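## Task

Pick up one end of the white wire and raise it well above the crate; lifting it to roughly the arm's highest reach is enough, while a modest lift does not count. Before closing on the wire, spread the fingers around it by at least a thumb's width (or have them open far from the whole wire), since clamping it otherwise may fail the run. Finish while that end is held up above the table, the other arm is not touching the wire, and the wire contacts nothing else higher than a finger's width over the crate rim. The red wire must stay inside the crate with no part hanging out over a wall, the crate must stay upright and entirely on the table (tipping it half over always fails), nothing may be knocked off the table, and each gripper may hold only that wire end.

## Robot and tools

Robot: two 6-joint arms, left_arm and right_arm, each with a parallel gripper. Loose objects may occasionally get a small shove from outside.

Frame: one world frame for everything. Origin on the tabletop midway between the arms, +x away from the robot across the table, +z up, left_arm sits toward +y. The arm names do not correspond to image sides. Bases may be tilted; mounting plates and the metal frame behind the arms are fixed obstacles (a "too close" warning counts a plate and its half of the frame as part of that arm). Gripper fingers point along the gripper's +z and open along its y; end_effector_position is the point between the pads, about 1 cm short of the tips. Printed hand positions can be off, more so when stretched out.

Row layout (used by both motion tools): 14 numbers, each in [-1, 1]. First left_arm: six joint values then its grip; then right_arm the same way. Joint order is fixed and unusual: waist, wrist roll, wrist yaw, shoulder, wrist pitch, elbow. Joint values are offsets, scaled so 1.0 equals 1.202 rad (waist), 1.258 (shoulder), 1.238 (elbow), 2.073 (wrist pitch), 2.022 (wrist yaw and wrist roll). The grip number is absolute, not an offset: +1 fully open, -1 closed. Optionally append 12 stiffness factors in 0..1 (left's six then right's six, same joint order); each multiplies that joint's position gain and persists until changed.

Joint ranges (rad): waist -2.618 to 3.054, shoulder 0.000 to 3.142, elbow 0.000 to 3.142, wrist pitch -1.571 to 1.571, wrist yaw -1.571 to 1.571, wrist roll -2.094 to 2.094. True ends may differ by up to 0.036 rad. Requests beyond a range by more than 0.036 rad get refused; joints asked past their real end stop there and the result may print "joint sent to its limit".

execute_actions(actions): a list of actions; each action is a list of up to 15 rows, one per 1/30 s step, and the final row is repeated to fill 15 steps (0.5 s). Offsets in every row of an action are measured from the joint angles at that action's start (for the first action, the last reported angles), not from the previous row. An empty list just reports state and images. A malformed action, or a first action that fails the range check, rejects the whole call.

move(target, speed, blocking): target is one row as above; offsets are taken from the Joint positions in the latest result that printed them. All joints travel proportionally so grippers follow curves; duration is clamped to 0.5 to 10 s. speed (rad/s, 0.01 to 2, default 0.5) caps the joint with the longest travel. Grip values are applied at the start. There is no collision avoidance. blocking=false returns after 0.5 s while motion continues; then use wait(0) to poll or stop to brake, and no other motion commands are accepted until it ends. The extra "move:" line reports the outcome (done, off_target, moving, held, fault), limits=held or limits=none, and the joint farthest from its target for each arm.

wait(seconds): 0 to 10; arms keep their last command; returns early if a running move finishes. stop(): brakes a running move (needs some room); fingers continue. zoom_image(camera, region): camera is cam_high, cam_low, cam_left_wrist or cam_right_wrist; region [x0, y0, x1, y1] in pixels of that 504x504 image, at most 504x504. finished_scene(scene): ends the current scene, given its number; irreversible; call only while the goal holds.

Results: gripper pose per arm (position in metres, quaternion wxyz), Joint positions (radians, then grip opening in metres: 0.093 fully open to 0.000 closed, about the pad gap when free), Joint velocities, Joint targets (what joints are currently driven toward) and grip_measured (motor position on the -1..+1 scale). Pads meet near -0.94; each millimetre of object width adds about 0.0208. grip_measured keeps moving after contact, so it barely reveals a touch; per-gripper bias up to about 0.02. To keep a hold, keep sending the same closing value. "joint command not followed" means a clearance check altered some joint targets. FAULT and MOTOR HOT lines report problems.

Motion limits: each step a joint's target may lead its measured angle by at most 0.202 (waist), 0.258 (shoulder), 0.238 (elbow), 0.573 (wrist pitch), 0.522 (yaw, roll) rad, and targets are scaled back if the hand would jump more than 70 mm. Big moves therefore need several actions; an unfinished motion may stall, so command the remainder. Friction may leave a joint up to 0.031 rad off, and tiny requests may do nothing.

Calibration lines give K, distortion and T_world_to_cam per camera; wrist camera poses follow reported joints; small errors exist.

Avoid: closing on a wire without first opening wide around it; tipping or dragging the crate; pulling the other wire over a wall; knocking anything off the table; dropping the wire; fast contacts or pressing far past contact; arms colliding; holding loads long (motors heat; 75 °C warns, 90 °C pauses the arm, 100 °C makes it go limp). The robot keeps its last command while you think.

Each tool is called after "Call:" by a JSON object that holds its "op" and its "data", one argument or row to a line.

## Session

Call:
{"op": "execute_actions", "data": {
  "actions": []
}}

Scene clock: 0.00 s.
left_arm: end_effector_position=(+0.0045, +0.4167, +0.3585) grip_measured=+1.000 end_effector_quat_wxyz=(+0.183, +0.908, -0.225, -0.303) | right_arm: end_effector_position=(+0.1986, +0.1554, +0.3048) grip_measured=+0.997 end_effector_quat_wxyz=(+0.107, -0.083, +0.895, +0.426)
Joint names: [waist, wrist roll, wrist yaw, shoulder, wrist pitch, elbow]
Joint positions: left_arm=[ 1.834 -0.927 -0.116  1.12  -1.527  1.109  0.093] | right_arm=[1.296 0.725 0.339 1.885 0.151 1.013 0.093]
Joint velocities: left_arm=[-0.022 -0.007 -0.007 -0.017 -0.022  0.002  0.   ] | right_arm=[-0.012  0.037 -0.037  0.002 -0.037  0.002 -0.001]
Motor temperatures (°C, as the motors report them): left_arm=[25 26 22 23 25 23] | right_arm=[25 26 25 23 22 21]
Joint targets: left_arm=[1.834 -0.927 -0.116 1.120 -1.527 1.109] | right_arm=[1.296 0.725 0.339 1.885 0.151 1.013]
Joint stiffness scale: left_arm=[1. 1. 1. 1. 1. 1.] | right_arm=[1. 1. 1. 1. 1. 1.]

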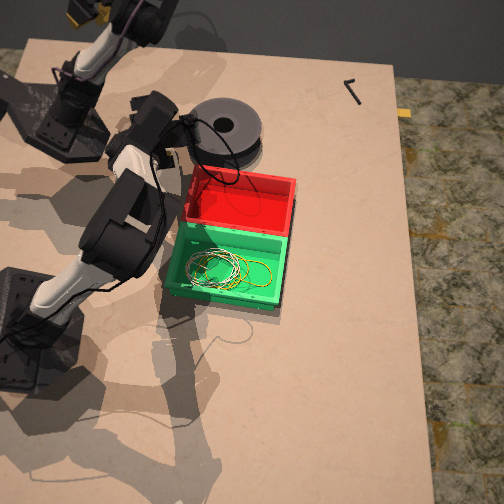

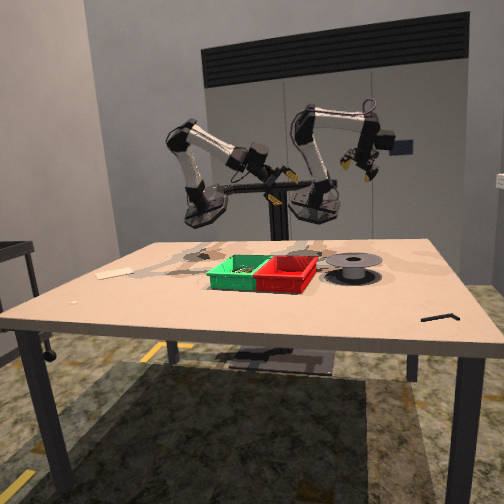

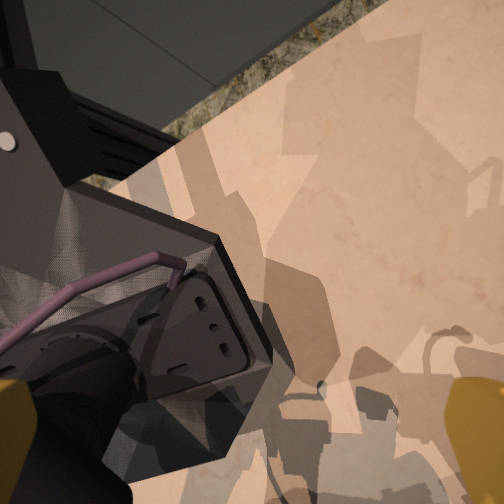

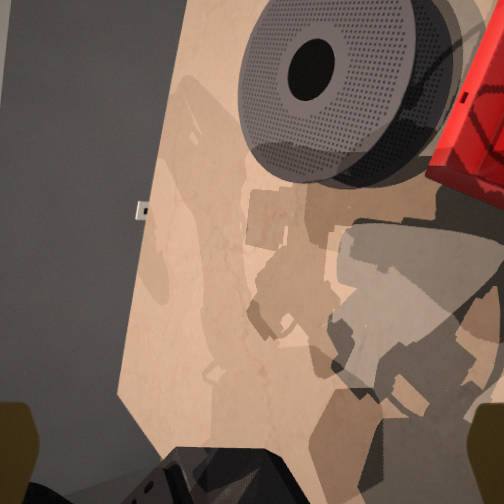

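Call:
{"op": "zoom_image", "data": {
  "camera": "cam_high",
  "region": [150, 210, 310, 330]
}}

Region (150, 210, 310, 330) of cam_high's 504x504 image, scaled by 3.150, with more detail than that image has; it fills the top 378 rows of this view, and the rest is white.

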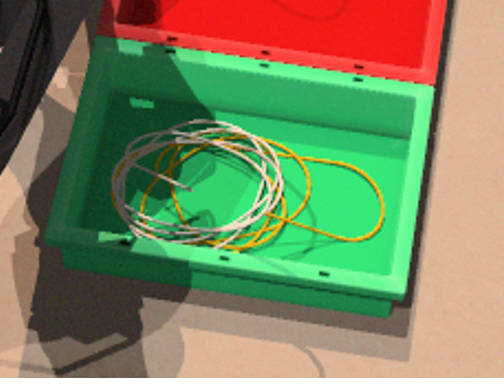

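Call:
{"op": "move", "data": {
  "target": [0,0,0,0,0,0,1,-0.4,0,0,0,0,0,1],
  "speed": 0.8
}}

Call:
{"op": "move", "data": {
  "target": [0,0,0,0,0,0,1,0,-0.3586,-0.1677,0,-0.3,0,1],
  "speed": 0.8
}}

Scene clock: 25.00 s.
left_arm: end_effector_position=(+0.0045, +0.4167, +0.3584) grip_measured=+1.000 end_effector_quat_wxyz=(+0.183, +0.908, -0.225, -0.303) | right_arm: end_effector_position=(+0.3536, +0.0470, +0.1733) grip_measured=+0.997 end_effector_quat_wxyz=(+0.126, +0.104, +0.944, +0.285)
Joint names: [waist, wrist roll, wrist yaw, shoulder, wrist pitch, elbow]
Joint positions: left_arm=[ 1.834 -0.927 -0.115  1.12  -1.527  1.109  0.093] | right_arm=[0.815 0.725 0.338 1.885 0.151 1.013 0.093]
Joint velocities: left_arm=[-0.002  0.007 -0.007  0.002 -0.022 -0.027  0.   ] | right_arm=[-0.007 -0.022  0.022  0.017  0.022 -0.012  0.   ]
Motor temperatures (°C, as the motors report them): left_arm=[25 26 22 24 25 25] | right_arm=[27 26 25 26 26 23]
Joint targets: left_arm=[1.834 -0.927 -0.115 1.120 -1.527 1.109] | right_arm=[0.815 0.725 0.339 1.885 0.151 1.013]
Joint stiffness scale: left_arm=[1. 1. 1. 1. 1. 1.] | right_arm=[1. 1. 1. 1. 1. 1.]
move: done; limits=none; left_arm: farthest joint: the wrist yaw, 0.001 radians from its target (0.001 radians at the start); right_arm: farthest joint: the wrist yaw, 0.001 radians from its target (0.000 radians at the start)
camera_calibration (this result's frames):
cam_left_wrist: T_world_to_cam=[[0.30155, 0.841262, -0.448716, -0.187848], [0.920162, -0.380049, -0.094149, 0.224694], [-0.249738, -0.384501, -0.888701, 0.560261], [0, 0, 0, 1]] pos_world=[-0.0101909, 0.458844, 0.434769]
cam_right_wrist: T_world_to_cam=[[-0.128991, -0.818942, -0.559191, 0.180618], [-0.981167, 0.023638, 0.191712, 0.354473], [-0.143783, 0.573389, -0.806568, 0.245864], [0, 0, 0, 1]] pos_world=[0.406446, -0.00143879, 0.23135]

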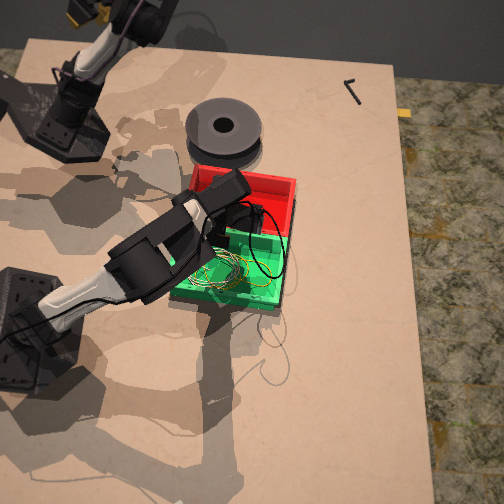

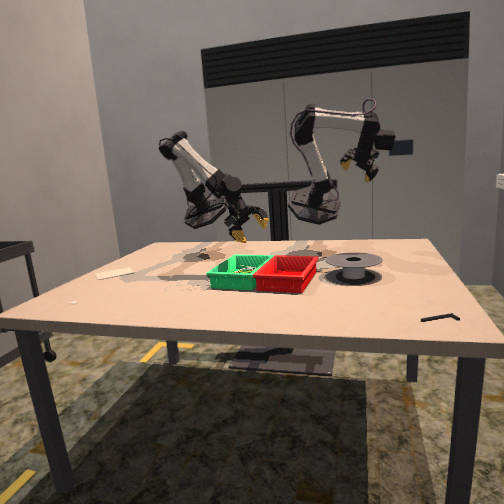

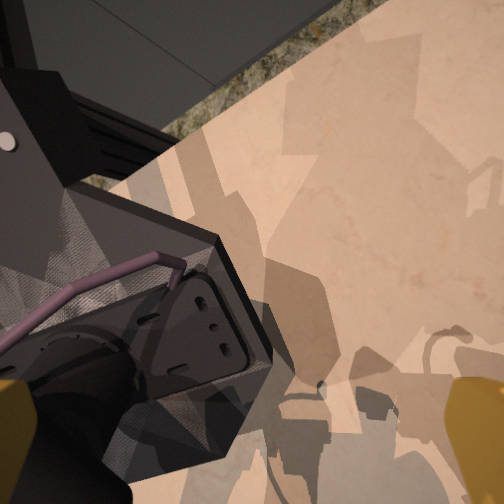

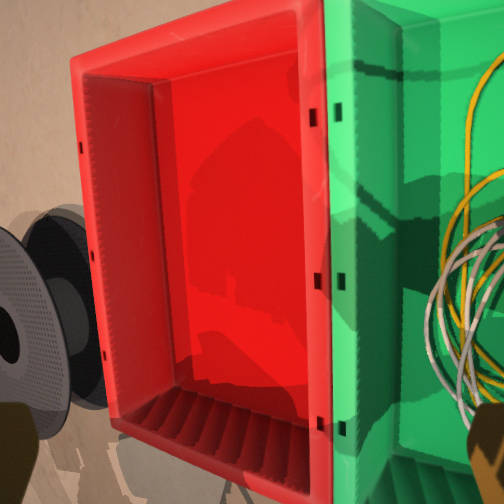

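Scene clock: 26.80 s.
left_arm: end_effector_position=(+0.0045, +0.4167, +0.3584) grip_measured=+1.000 end_effector_quat_wxyz=(+0.183, +0.908, -0.225, -0.303) | right_arm: end_effector_position=(+0.2077, +0.0060, +0.1556) grip_measured=+0.997 end_effector_quat_wxyz=(-0.092, -0.369, +0.884, +0.272)
Joint names: [waist, wrist roll, wrist yaw, shoulder, wrist pitch, elbow]
Joint positions: left_arm=[ 1.834 -0.927 -0.115  1.12  -1.527  1.109  0.093] | right_arm=[ 0.815  0.004  0.007  1.885 -0.457  1.013  0.093]
Joint velocities: left_arm=[ 0.022 -0.007  0.007  0.017 -0.051 -0.002  0.   ] | right_arm=[ 0.002  0.022 -0.007  0.002 -0.051  0.007 -0.001]
Motor temperatures (°C, as the motors report them): left_arm=[25 26 22 24 25 25] | right_arm=[27 26 25 26 25 23]
Joint targets: left_arm=[1.834 -0.927 -0.115 1.120 -1.527 1.109] | right_arm=[0.815 -0.000 -0.001 1.885 -0.471 1.013]
Joint stiffness scale: left_arm=[1. 1. 1. 1. 1. 1.] | right_arm=[1. 1. 1. 1. 1. 1.]
move: done; limits=none; left_arm: farthest joint: the waist, 0.000 radians from its target (0.000 radians at the start); right_arm: farthest joint: the wrist pitch, 0.014 radians from its target (0.622 radians at the start)
camera_calibration (this result's frames):
cam_left_wrist: T_world_to_cam=[[0.30155, 0.841262, -0.448716, -0.187848], [0.920162, -0.380049, -0.094149, 0.224694], [-0.249738, -0.384501, -0.888701, 0.560261], [0, 0, 0, 1]] pos_world=[-0.0101909, 0.458844, 0.434769]
cam_right_wrist: T_world_to_cam=[[0.603765, -0.584103, -0.542486, -0.0378826], [-0.486351, -0.809099, 0.32988, 0.0963562], [-0.631609, 0.0646684, -0.772585, 0.333193], [0, 0, 0, 1]] pos_world=[0.280183, 0.0342873, 0.205083]

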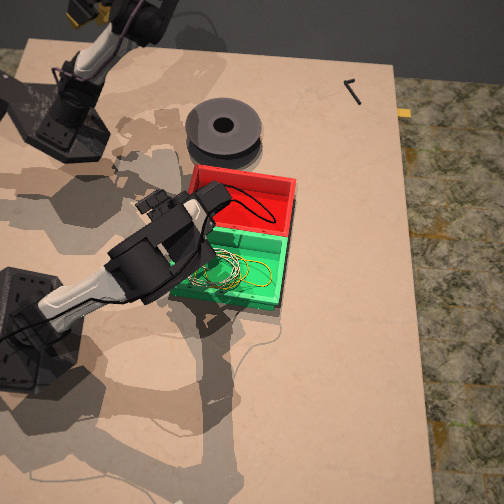

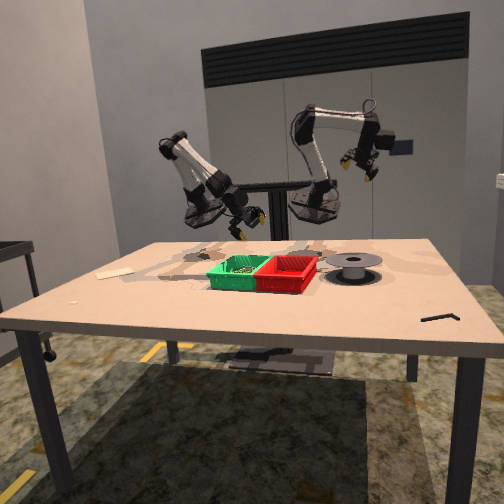

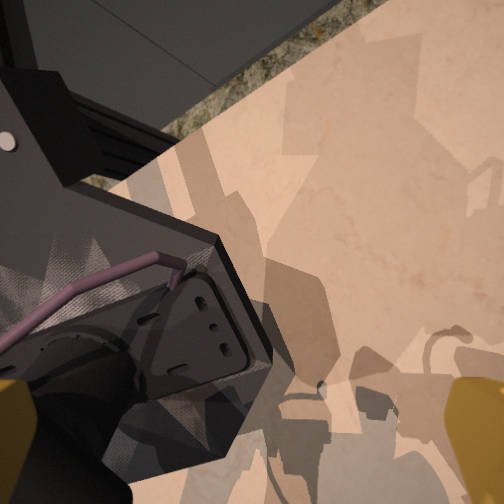

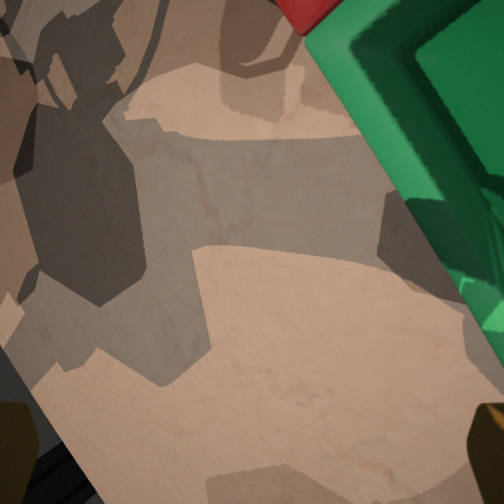

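Call:
{"op": "move", "data": {
  "target": [0,0,0,0,0,0,1,-0.029,0.49,0.278,0.071,0.018,0.028,-0.05],
  "speed": 0.8
}}

Call:
{"op": "zoom_image", "data": {
  "camera": "cam_right_wrist",
  "region": [0, 0, 504, 504]
}}

Scene clock: 65.50 s.
left_arm: end_effector_position=(+0.0045, +0.4167, +0.3584) grip_measured=+1.000 end_effector_quat_wxyz=(+0.183, +0.908, -0.225, -0.303) | right_arm: end_effector_position=(+0.2691, -0.0537, +0.1107) grip_measured=-0.048 end_effector_quat_wxyz=(-0.004, +0.107, +0.994, +0.014)
Joint names: [waist, wrist roll, wrist yaw, shoulder, wrist pitch, elbow]
Joint positions: left_arm=[ 1.834 -0.927 -0.115  1.12  -1.527  1.109  0.093] | right_arm=[ 0.793  0.989  0.56   1.947 -0.428  1.031  0.043]
Joint velocities: left_arm=[-0.002 -0.095 -0.022 -0.012  0.007 -0.007  0.   ] | right_arm=[-0.012 -0.037  0.051  0.012 -0.095 -0.007  0.   ]
Motor temperatures (°C, as the motors report them): left_arm=[25 26 22 24 25 27] | right_arm=[28 26 25 29 23 23]
Joint targets: left_arm=[1.834 -0.927 -0.115 1.120 -1.527 1.109] | right_arm=[0.780 0.995 0.570 1.974 -0.419 1.048]
Joint stiffness scale: left_arm=[1. 1. 1. 1. 1. 1.] | right_arm=[1. 1. 1. 1. 1. 1.]
move: off_target (right_arm); limits=none; left_arm: farthest joint: the waist, 0.000 radians from its target (0.000 radians at the start); right_arm: farthest joint: the shoulder, 0.027 radians from its target (0.089 radians at the start)
camera_calibration (this result's frames):
cam_left_wrist: T_world_to_cam=[[0.30155, 0.841262, -0.448716, -0.187848], [0.920162, -0.380049, -0.094149, 0.224694], [-0.249738, -0.384501, -0.888701, 0.560261], [0, 0, 0, 1]] pos_world=[-0.0101909, 0.458844, 0.434769]
cam_right_wrist: T_world_to_cam=[[-0.21525, -0.976384, -0.0184683, 0.00709161], [-0.877129, 0.184985, 0.443199, 0.238729], [-0.429316, 0.111598, -0.896233, 0.302902], [0, 0, 0, 1]] pos_world=[0.340963, -0.0710403, 0.165798]

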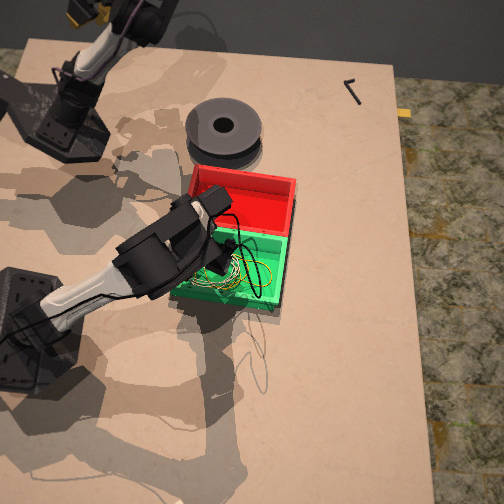

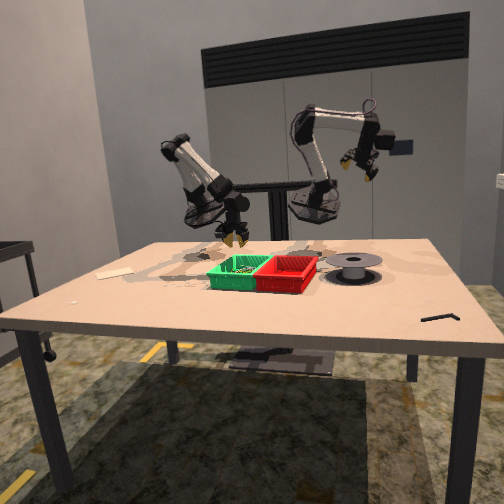

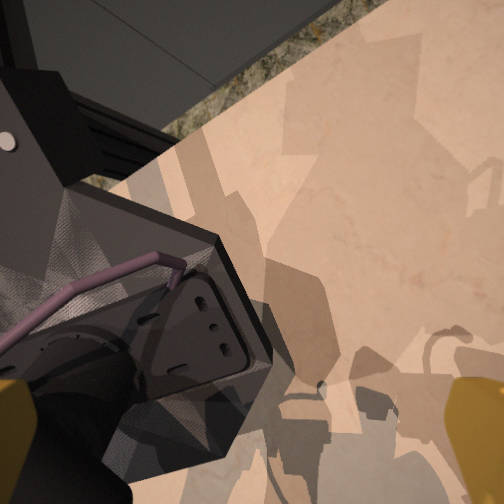

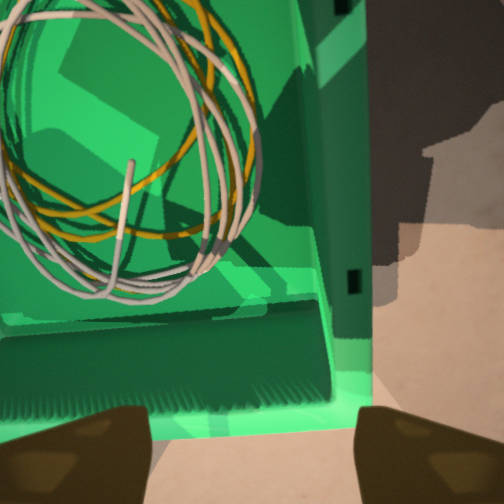

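Region (0, 0, 504, 504) of cam_right_wrist's 504x504 image, scaled by 1.000.

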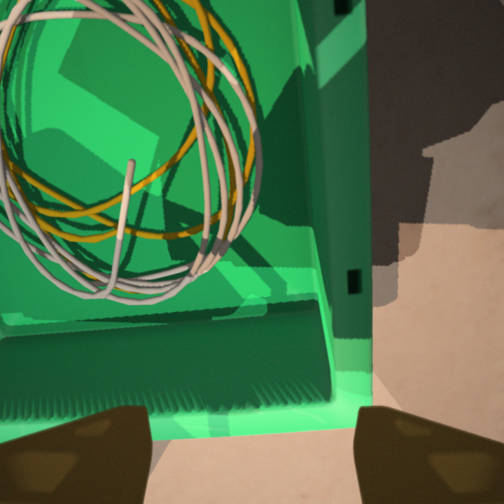

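Call:
{"op": "move", "data": {
  "target": [0,0,0,0,0,0,1,-0.05,0,0,0.195,-0.01,0.22,-0.05]
}}

Scene clock: 85.70 s.
left_arm: end_effector_position=(+0.0045, +0.4167, +0.3584) grip_measured=+1.000 end_effector_quat_wxyz=(+0.183, +0.908, -0.225, -0.303) | right_arm: end_effector_position=(+0.3061, -0.0168, +0.0743) grip_measured=-0.048 end_effector_quat_wxyz=(-0.001, +0.134, +0.991, +0.009)
Joint names: [waist, wrist roll, wrist yaw, shoulder, wrist pitch, elbow]
Joint positions: left_arm=[ 1.834 -0.927 -0.115  1.12  -1.527  1.109  0.093] | right_arm=[ 0.745  0.99   0.56   2.168 -0.437  1.286  0.043]
Joint velocities: left_arm=[-0.012 -0.081 -0.007 -0.012  0.022  0.007  0.   ] | right_arm=[ 0.027  0.081  0.037 -0.007 -0.051 -0.002  0.001]
Motor temperatures (°C, as the motors report them): left_arm=[25 26 22 24 25 27] | right_arm=[28 26 25 29 23 24]
Joint targets: left_arm=[1.834 -0.927 -0.115 1.120 -1.527 1.109] | right_arm=[0.733 0.989 0.560 2.192 -0.449 1.303]
Joint stiffness scale: left_arm=[1. 1. 1. 1. 1. 1.] | right_arm=[1. 1. 1. 1. 1. 1.]
move: off_target (right_arm); limits=none; left_arm: farthest joint: the waist, 0.000 radians from its target (0.000 radians at the start); right_arm: farthest joint: the shoulder, 0.025 radians from its target (0.245 radians at the start)
camera_calibration (this result's frames):
cam_left_wrist: T_world_to_cam=[[0.30155, 0.841262, -0.448716, -0.187848], [0.920162, -0.380049, -0.094149, 0.224694], [-0.249738, -0.384501, -0.888701, 0.560261], [0, 0, 0, 1]] pos_world=[-0.0101909, 0.458844, 0.434769]
cam_right_wrist: T_world_to_cam=[[-0.267467, -0.963519, -0.00965049, 0.0659959], [-0.867747, 0.236503, 0.437128, 0.278964], [-0.418899, 0.125292, -0.899347, 0.279357], [0, 0, 0, 1]] pos_world=[0.376744, -0.0373886, 0.129933]

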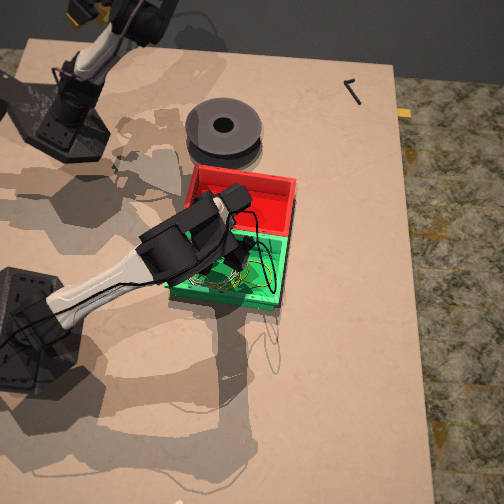

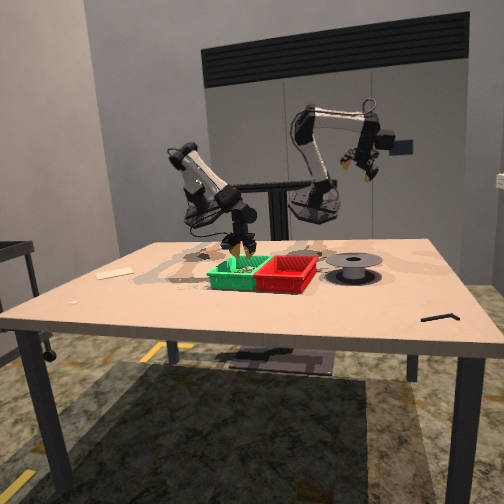

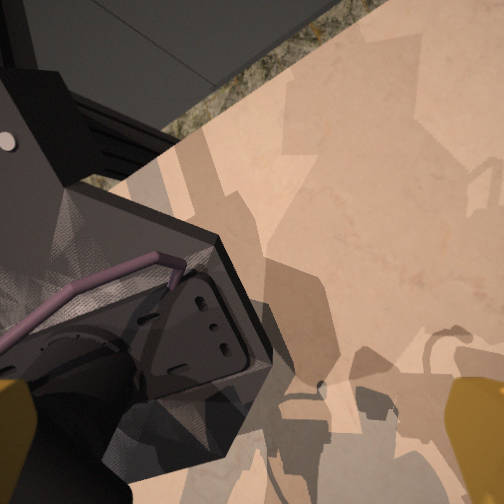

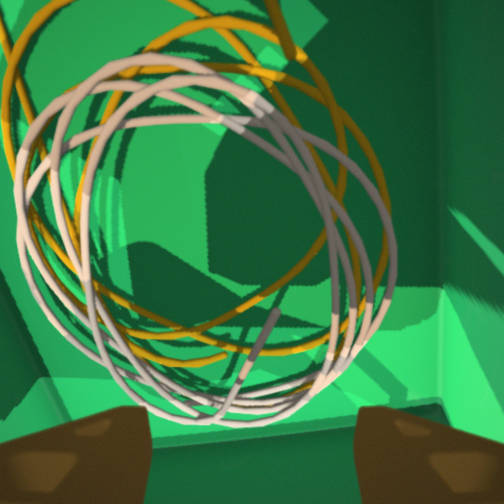

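Call:
{"op": "move", "data": {
  "target": [0,0,0,0,0,0,1,-0.05,0.14,-0.01,0.10,0.06,0.02,-0.05],
  "speed": 0.3
}}

Scene clock: 98.47 s.
left_arm: end_effector_position=(+0.0045, +0.4167, +0.3584) grip_measured=+1.000 end_effector_quat_wxyz=(+0.183, +0.908, -0.225, -0.303) | right_arm: end_effector_position=(+0.3041, -0.0158, +0.0354) grip_measured=-0.048 end_effector_quat_wxyz=(-0.002, +0.294, +0.956, +0.006)
Joint names: [waist, wrist roll, wrist yaw, shoulder, wrist pitch, elbow]
Joint positions: left_arm=[ 1.834 -0.927 -0.115  1.12  -1.527  1.109  0.093] | right_arm=[ 0.698  1.267  0.552  2.268 -0.322  1.296  0.043]
Joint velocities: left_arm=[-0.012 -0.022 -0.095  0.022 -0.007 -0.007  0.   ] | right_arm=[ 0.007 -0.051 -0.022  0.007  0.007  0.017 -0.001]
Motor temperatures (°C, as the motors report them): left_arm=[25 26 22 24 25 27] | right_arm=[28 26 25 30 23 24]
Joint targets: left_arm=[1.834 -0.927 -0.115 1.120 -1.527 1.109] | right_arm=[0.685 1.273 0.540 2.293 -0.313 1.311]
Joint stiffness scale: left_arm=[1. 1. 1. 1. 1. 1.] | right_arm=[1. 1. 1. 1. 1. 1.]
move: off_target (right_arm); limits=none; left_arm: farthest joint: the waist, 0.000 radians from its target (0.000 radians at the start); right_arm: farthest joint: the shoulder, 0.026 radians from its target (0.126 radians at the start)
camera_calibration (this result's frames):
cam_left_wrist: T_world_to_cam=[[0.30155, 0.841262, -0.448716, -0.187848], [0.920162, -0.380049, -0.094149, 0.224694], [-0.249738, -0.384501, -0.888701, 0.560261], [0, 0, 0, 1]] pos_world=[-0.0101909, 0.458844, 0.434769]
cam_right_wrist: T_world_to_cam=[[-0.564271, -0.825586, -0.00257341, 0.15826], [-0.742316, 0.505989, 0.439252, 0.260054], [-0.361338, 0.249768, -0.89836, 0.227749], [0, 0, 0, 1]] pos_world=[0.364639, -0.0578115, 0.0907787]

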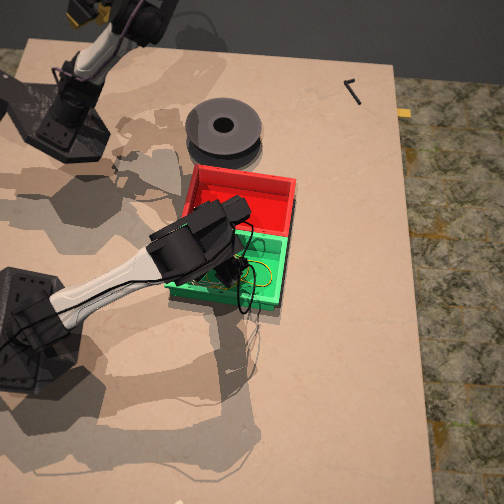

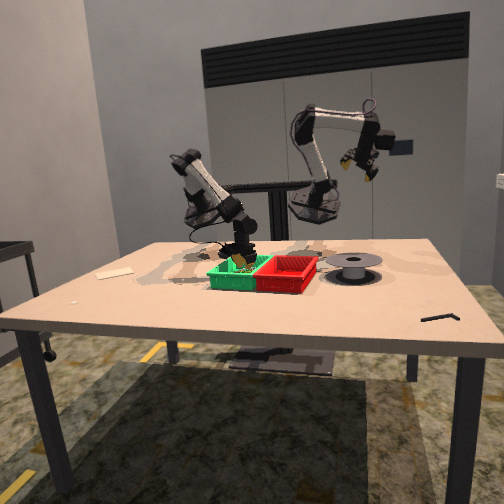

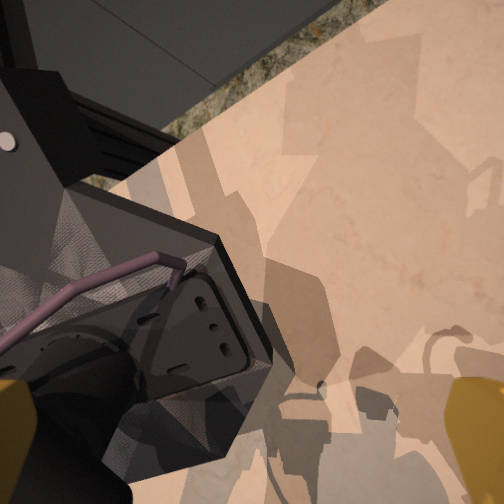

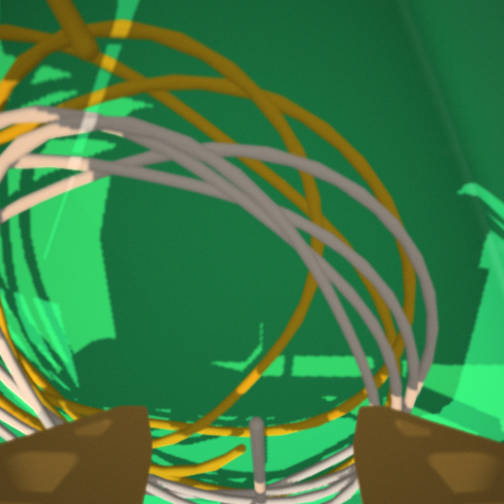

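Call:
{"op": "execute_actions", "data": {
  "actions": [
    [[0,0,0,0,0,0,1,0,0,0,0.02,0,0,-0.05]],
    [[0,0,0,0,0,0,1,0,0,0,0.02,0,0,-1]],
    [[0,0,0,0,0,0,1,0,0,0,0,0,0,-1]]
  ]
}}

Scene clock: 103.40 s.
left_arm: end_effector_position=(+0.0045, +0.4167, +0.3584) grip_measured=+1.000 end_effector_quat_wxyz=(+0.183, +0.908, -0.225, -0.303) | right_arm: end_effector_position=(+0.3041, -0.0157, +0.0354) grip_measured=-0.991 end_effector_quat_wxyz=(-0.002, +0.294, +0.956, +0.006)
Joint names: [waist, wrist roll, wrist yaw, shoulder, wrist pitch, elbow]
Joint positions: left_arm=[ 1.834 -0.927 -0.115  1.12  -1.527  1.109  0.093] | right_arm=[ 0.698  1.268  0.552  2.268 -0.322  1.296  0.   ]
Joint velocities: left_arm=[-0.002 -0.095 -0.022  0.017 -0.007  0.002  0.   ] | right_arm=[ 0.002 -0.007 -0.051 -0.007 -0.051 -0.012  0.   ]
Motor temperatures (°C, as the motors report them): left_arm=[25 26 22 25 25 27] | right_arm=[28 26 25 30 23 24]
Joint targets: left_arm=[1.834 -0.927 -0.115 1.120 -1.527 1.109] | right_arm=[0.698 1.268 0.552 2.268 -0.322 1.296]
Joint stiffness scale: left_arm=[1. 1. 1. 1. 1. 1.] | right_arm=[1. 1. 1. 1. 1. 1.]
camera_calibration (this result's frames):
cam_left_wrist: T_world_to_cam=[[0.30155, 0.841262, -0.448716, -0.187848], [0.920162, -0.380049, -0.094149, 0.224694], [-0.249738, -0.384501, -0.888701, 0.560261], [0, 0, 0, 1]] pos_world=[-0.0101909, 0.458844, 0.434769]
cam_right_wrist: T_world_to_cam=[[-0.564899, -0.825156, -0.00268115, 0.158481], [-0.741823, 0.506421, 0.439587, 0.259844], [-0.36137, 0.250311, -0.898196, 0.227735], [0, 0, 0, 1]] pos_world=[0.364581, -0.0578238, 0.0907518]

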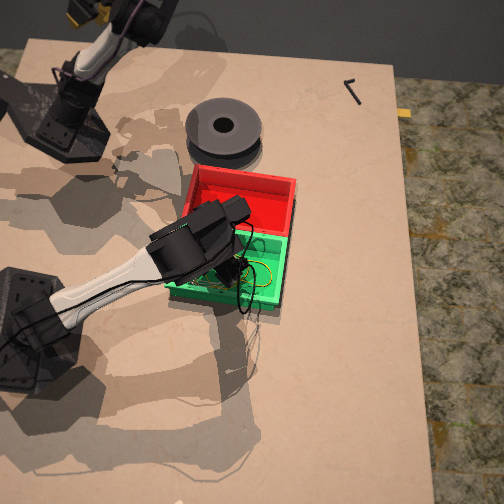

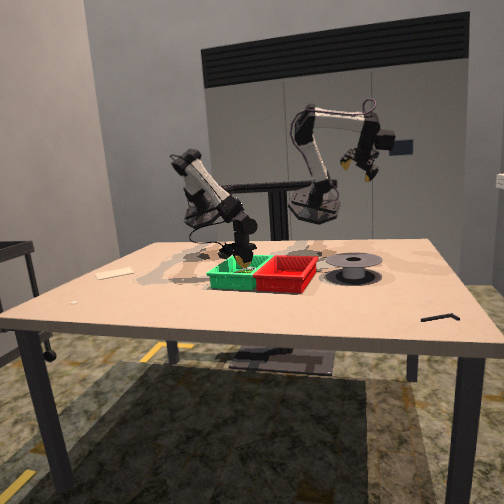

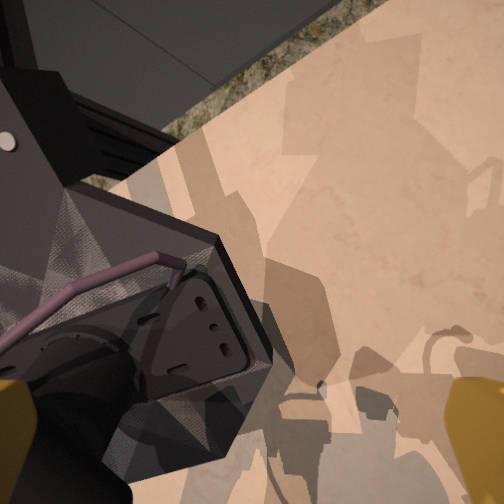

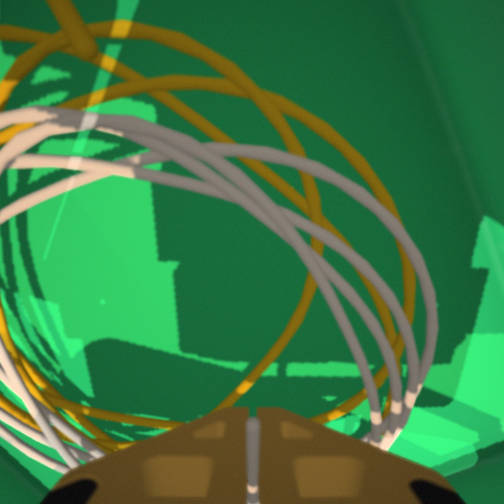

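Call:
{"op": "move", "data": {
  "target": [0,0,0,0,0,0,1,0.25,0,0,-0.47,-0.19,-0.085,-1],
  "speed": 0.25
}}

Scene clock: 110.80 s.
left_arm: end_effector_position=(+0.0045, +0.4167, +0.3584) grip_measured=+1.000 end_effector_quat_wxyz=(+0.183, +0.908, -0.225, -0.303) | right_arm: end_effector_position=(+0.3060, -0.0160, +0.2520) grip_measured=-0.991 end_effector_quat_wxyz=(+0.028, +0.207, +0.969, +0.134)
Joint names: [waist, wrist roll, wrist yaw, shoulder, wrist pitch, elbow]
Joint positions: left_arm=[ 1.834 -0.927 -0.115  1.12  -1.527  1.109  0.093] | right_arm=[ 0.993  1.268  0.552  1.69  -0.701  1.214  0.   ]
Joint velocities: left_arm=[-0.007  0.007 -0.037 -0.002 -0.037 -0.007  0.   ] | right_arm=[-0.022  0.081 -0.022 -0.002  0.022  0.002  0.   ]
Motor temperatures (°C, as the motors report them): left_arm=[25 26 22 25 25 27] | right_arm=[29 26 25 31 23 24]
Joint targets: left_arm=[1.834 -0.927 -0.115 1.120 -1.527 1.109] | right_arm=[0.999 1.268 0.552 1.677 -0.716 1.191]
Joint stiffness scale: left_arm=[1. 1. 1. 1. 1. 1.] | right_arm=[1. 1. 1. 1. 1. 1.]
move: off_target (right_arm); limits=none; left_arm: farthest joint: the waist, 0.000 radians from its target (0.000 radians at the start); right_arm: farthest joint: the elbow, 0.023 radians from its target (0.105 radians at the start)
camera_calibration (this result's frames):
cam_left_wrist: T_world_to_cam=[[0.30155, 0.841262, -0.448716, -0.187848], [0.920162, -0.380049, -0.094149, 0.224694], [-0.249738, -0.384501, -0.888701, 0.560261], [0, 0, 0, 1]] pos_world=[-0.0101909, 0.458844, 0.434769]
cam_right_wrist: T_world_to_cam=[[-0.396918, -0.879032, -0.264119, 0.173554], [-0.867929, 0.265842, 0.419557, 0.205935], [-0.29859, 0.395766, -0.868455, 0.398712], [0, 0, 0, 1]] pos_world=[0.366675, -0.0599836, 0.305701]

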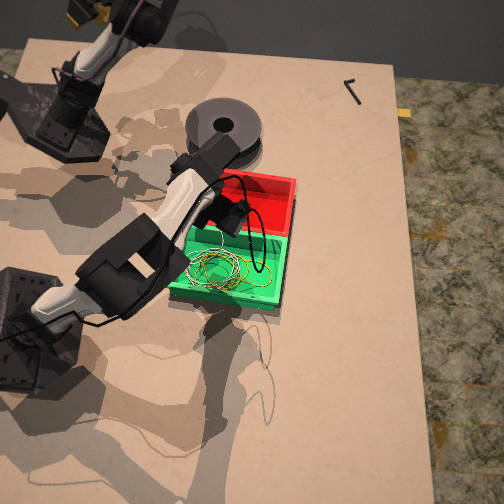

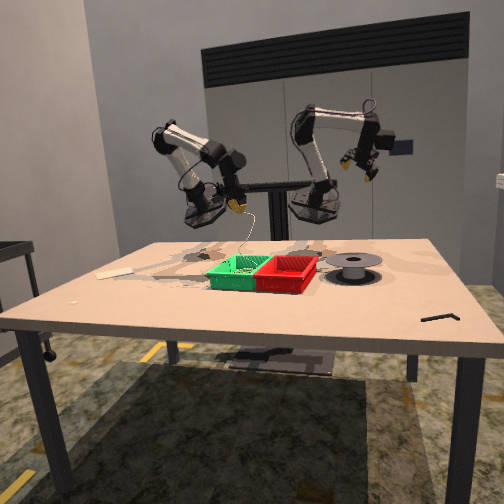

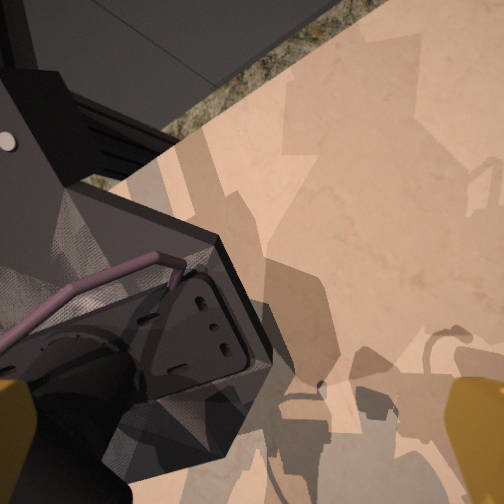

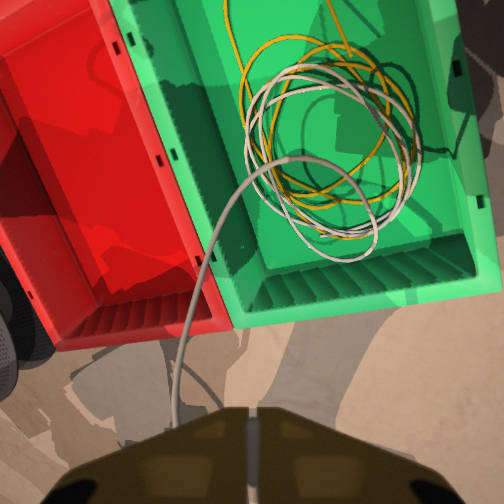

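Call:
{"op": "move", "data": {
  "target": [0,0,0,0,0,0,1,0.44,-0.875,-0.273,-0.128,-0.096,0.89,-1],
  "speed": 0.4
}}

Scene clock: 133.53 s.
left_arm: end_effector_position=(+0.0045, +0.4167, +0.3584) grip_measured=+1.000 end_effector_quat_wxyz=(+0.183, +0.908, -0.225, -0.303) | right_arm: end_effector_position=(+0.3235, -0.0374, +0.7780) grip_measured=-0.992 end_effector_quat_wxyz=(-0.517, +0.448, -0.485, -0.545)
Joint names: [waist, wrist roll, wrist yaw, shoulder, wrist pitch, elbow]
Joint positions: left_arm=[ 1.834 -0.927 -0.115  1.12  -1.527  1.109  0.093] | right_arm=[ 1.514 -0.496  0.01   1.543 -0.882  2.303  0.   ]
Joint velocities: left_arm=[ 0.022 -0.037 -0.022 -0.007 -0.022  0.002  0.   ] | right_arm=[-0.007  0.022 -0.007 -0.002 -0.007  0.012  0.   ]
Motor temperatures (°C, as the motors report them): left_arm=[25 26 22 25 25 28] | right_arm=[29 26 25 31 24 24]
Joint targets: left_arm=[1.834 -0.927 -0.115 1.120 -1.527 1.109] | right_arm=[1.522 -0.501 0.000 1.529 -0.900 2.316]
Joint stiffness scale: left_arm=[1. 1. 1. 1. 1. 1.] | right_arm=[1. 1. 1. 1. 1. 1.]
move: done; limits=none; left_arm: farthest joint: the waist, 0.000 radians from its target (0.000 radians at the start); right_arm: farthest joint: the wrist pitch, 0.018 radians from its target (0.198 radians at the start)
camera_calibration (this result's frames):
cam_left_wrist: T_world_to_cam=[[0.30155, 0.841262, -0.448716, -0.187848], [0.920162, -0.380049, -0.094149, 0.224694], [-0.249738, -0.384501, -0.888701, 0.560261], [0, 0, 0, 1]] pos_world=[-0.0101909, 0.458844, 0.434769]
cam_right_wrist: T_world_to_cam=[[0.997505, -0.0125606, -0.0694668, -0.269533], [-0.0698938, -0.313906, -0.946878, 0.789419], [-0.00991268, 0.949371, -0.314001, 0.365195], [0, 0, 0, 1]] pos_world=[0.327656, -0.102288, 0.843431]

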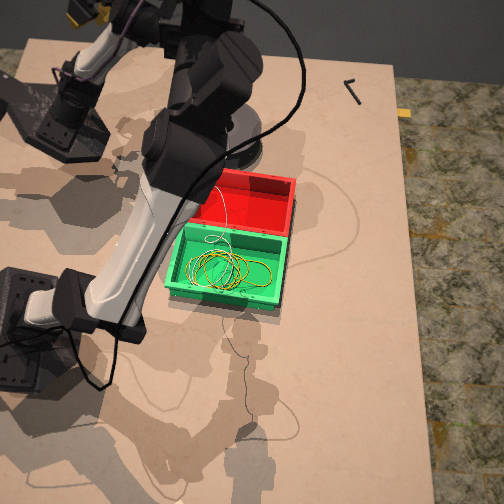

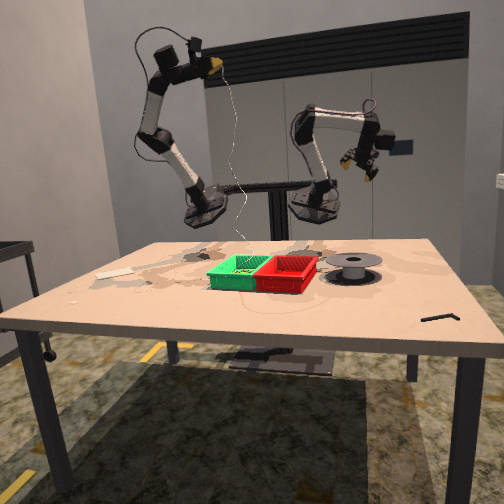

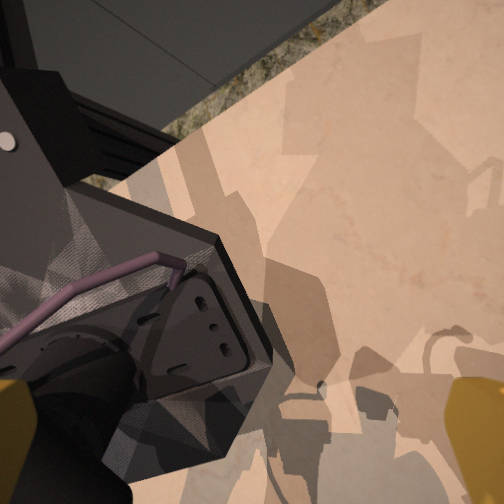

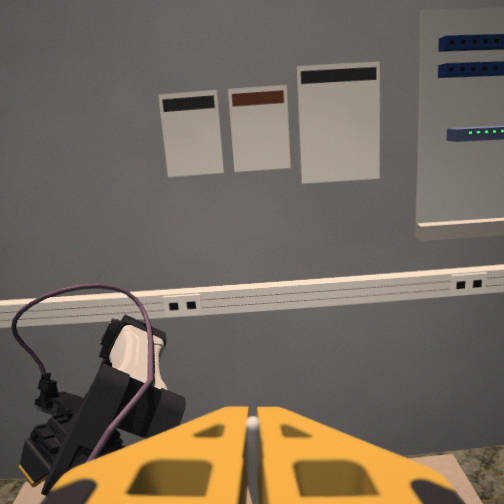

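Call:
{"op": "zoom_image", "data": {
  "camera": "cam_high",
  "region": [150, 170, 310, 320]
}}

Call:
{"op": "zoom_image", "data": {
  "camera": "cam_low",
  "region": [190, 180, 330, 310]
}}

Region (150, 170, 310, 320) of cam_high's 504x504 image, scaled by 3.150, with more detail than that image has; it fills the top 472 rows of this view, and the rest is white.

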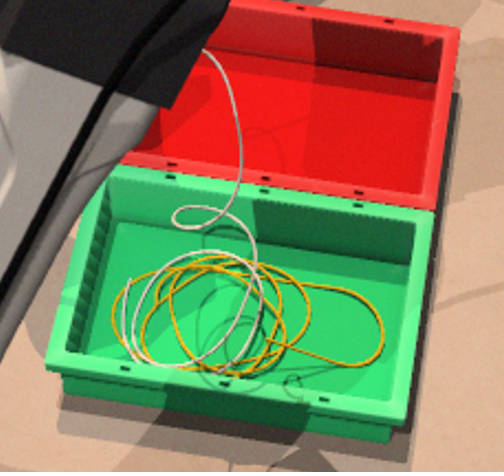

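Region (190, 180, 330, 310) of cam_low's 504x504 image, scaled by 3.600, with more detail than that image has; it fills the top 468 rows of this view, and the rest is white.

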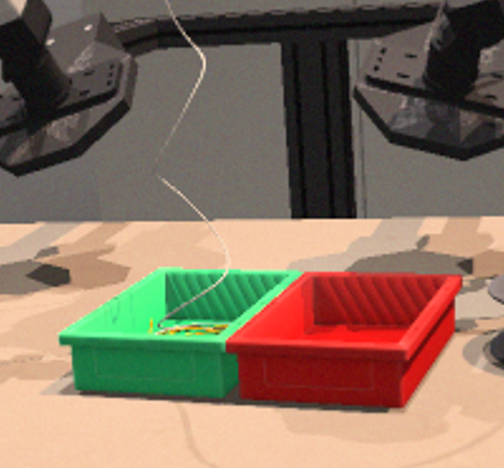

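Call:
{"op": "move", "data": {
  "target": [0,0,0,0,0,0,1,0.1,0,0,0,0.22,0.06,-1],
  "speed": 0.35
}}

Call:
{"op": "zoom_image", "data": {
  "camera": "cam_high",
  "region": [150, 170, 310, 320]
}}

Call:
{"op": "zoom_image", "data": {
  "camera": "cam_low",
  "region": [120, 20, 330, 310]
}}

Scene clock: 143.27 s.
left_arm: end_effector_position=(+0.0045, +0.4167, +0.3584) grip_measured=+1.000 end_effector_quat_wxyz=(+0.183, +0.908, -0.225, -0.303) | right_arm: end_effector_position=(+0.3551, -0.1000, +0.8966) grip_measured=-0.992 end_effector_quat_wxyz=(+0.646, -0.258, +0.384, +0.607)
Joint names: [waist, wrist roll, wrist yaw, shoulder, wrist pitch, elbow]
Joint positions: left_arm=[ 1.834 -0.927 -0.115  1.12  -1.527  1.109  0.093] | right_arm=[ 1.624 -0.496  0.009  1.543 -0.435  2.362  0.   ]
Joint velocities: left_arm=[-0.007  0.081  0.007 -0.002  0.022  0.002  0.   ] | right_arm=[ 0.002 -0.066 -0.037  0.002  0.007  0.012  0.   ]
Motor temperatures (°C, as the motors report them): left_arm=[25 26 22 25 25 28] | right_arm=[28 26 25 30 25 24]
Joint targets: left_arm=[1.834 -0.927 -0.115 1.120 -1.527 1.109] | right_arm=[1.634 -0.496 0.009 1.543 -0.426 2.377]
Joint stiffness scale: left_arm=[1. 1. 1. 1. 1. 1.] | right_arm=[1. 1. 1. 1. 1. 1.]
move: done; limits=none; left_arm: farthest joint: the waist, 0.000 radians from its target (0.000 radians at the start); right_arm: farthest joint: the elbow, 0.016 radians from its target (0.075 radians at the start)
camera_calibration (this result's frames):
cam_left_wrist: T_world_to_cam=[[0.30155, 0.841262, -0.448716, -0.187848], [0.920162, -0.380049, -0.094149, 0.224694], [-0.249738, -0.384501, -0.888701, 0.560261], [0, 0, 0, 1]] pos_world=[-0.0101909, 0.458844, 0.434769]
cam_right_wrist: T_world_to_cam=[[0.980864, -0.134047, -0.141196, -0.235518], [-0.115589, 0.182634, -0.976363, 0.976587], [0.156666, 0.974, 0.163645, -0.0227575], [0, 0, 0, 1]] pos_world=[0.347459, -0.187763, 0.923973]

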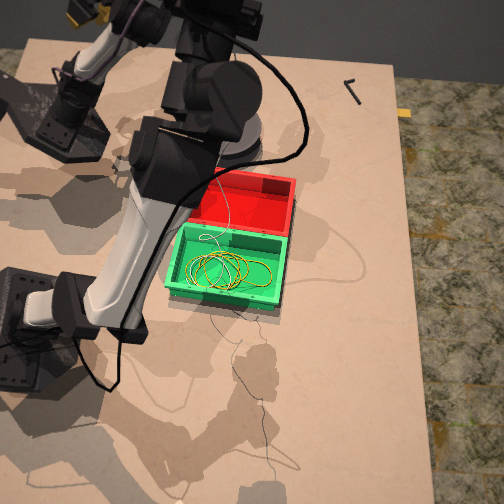

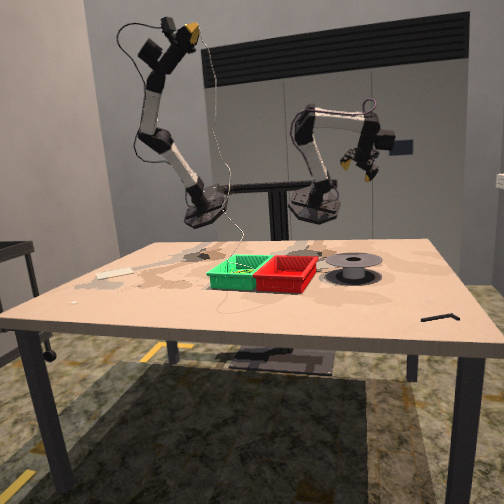

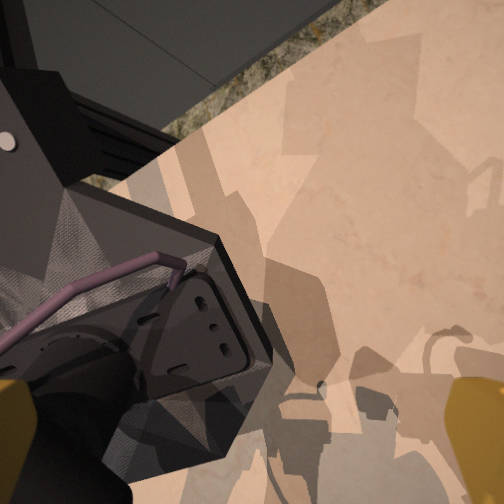

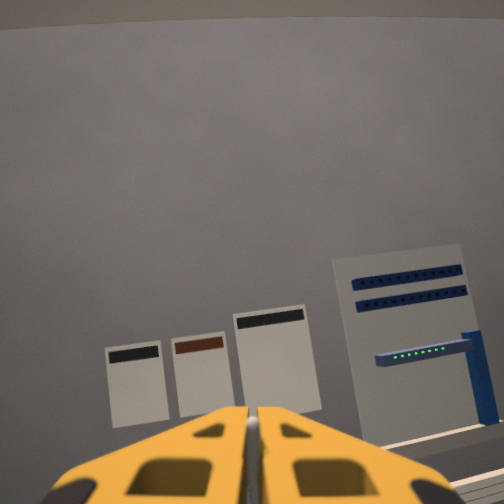

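Region (150, 170, 310, 320) of cam_high's 504x504 image, scaled by 3.150, with more detail than that image has; it fills the top 472 rows of this view, and the rest is white.

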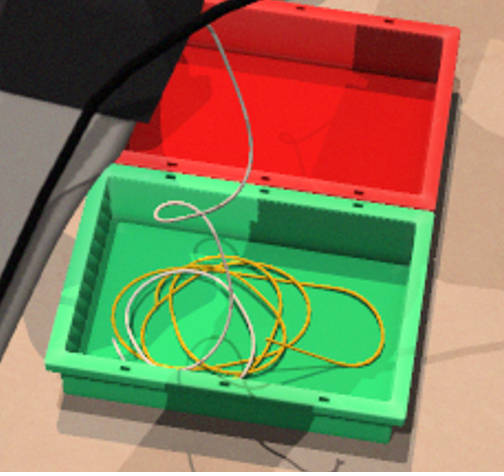

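Region (120, 20, 330, 310) of cam_low's 504x504 image, scaled by 1.738, with more detail than that image has; it fills the left 365 columns of this view, and the rest is white.

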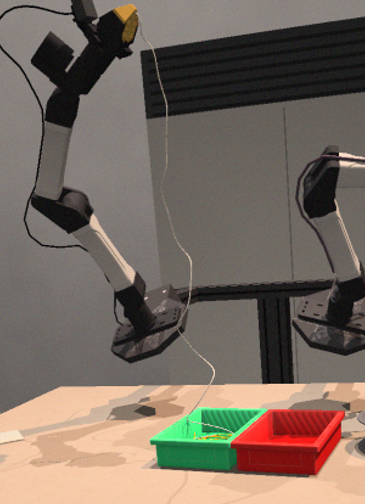

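Done.

Call:
{"op": "finished_scene", "data": {
  "scene": 1
}}

The scene is finished: the task was done.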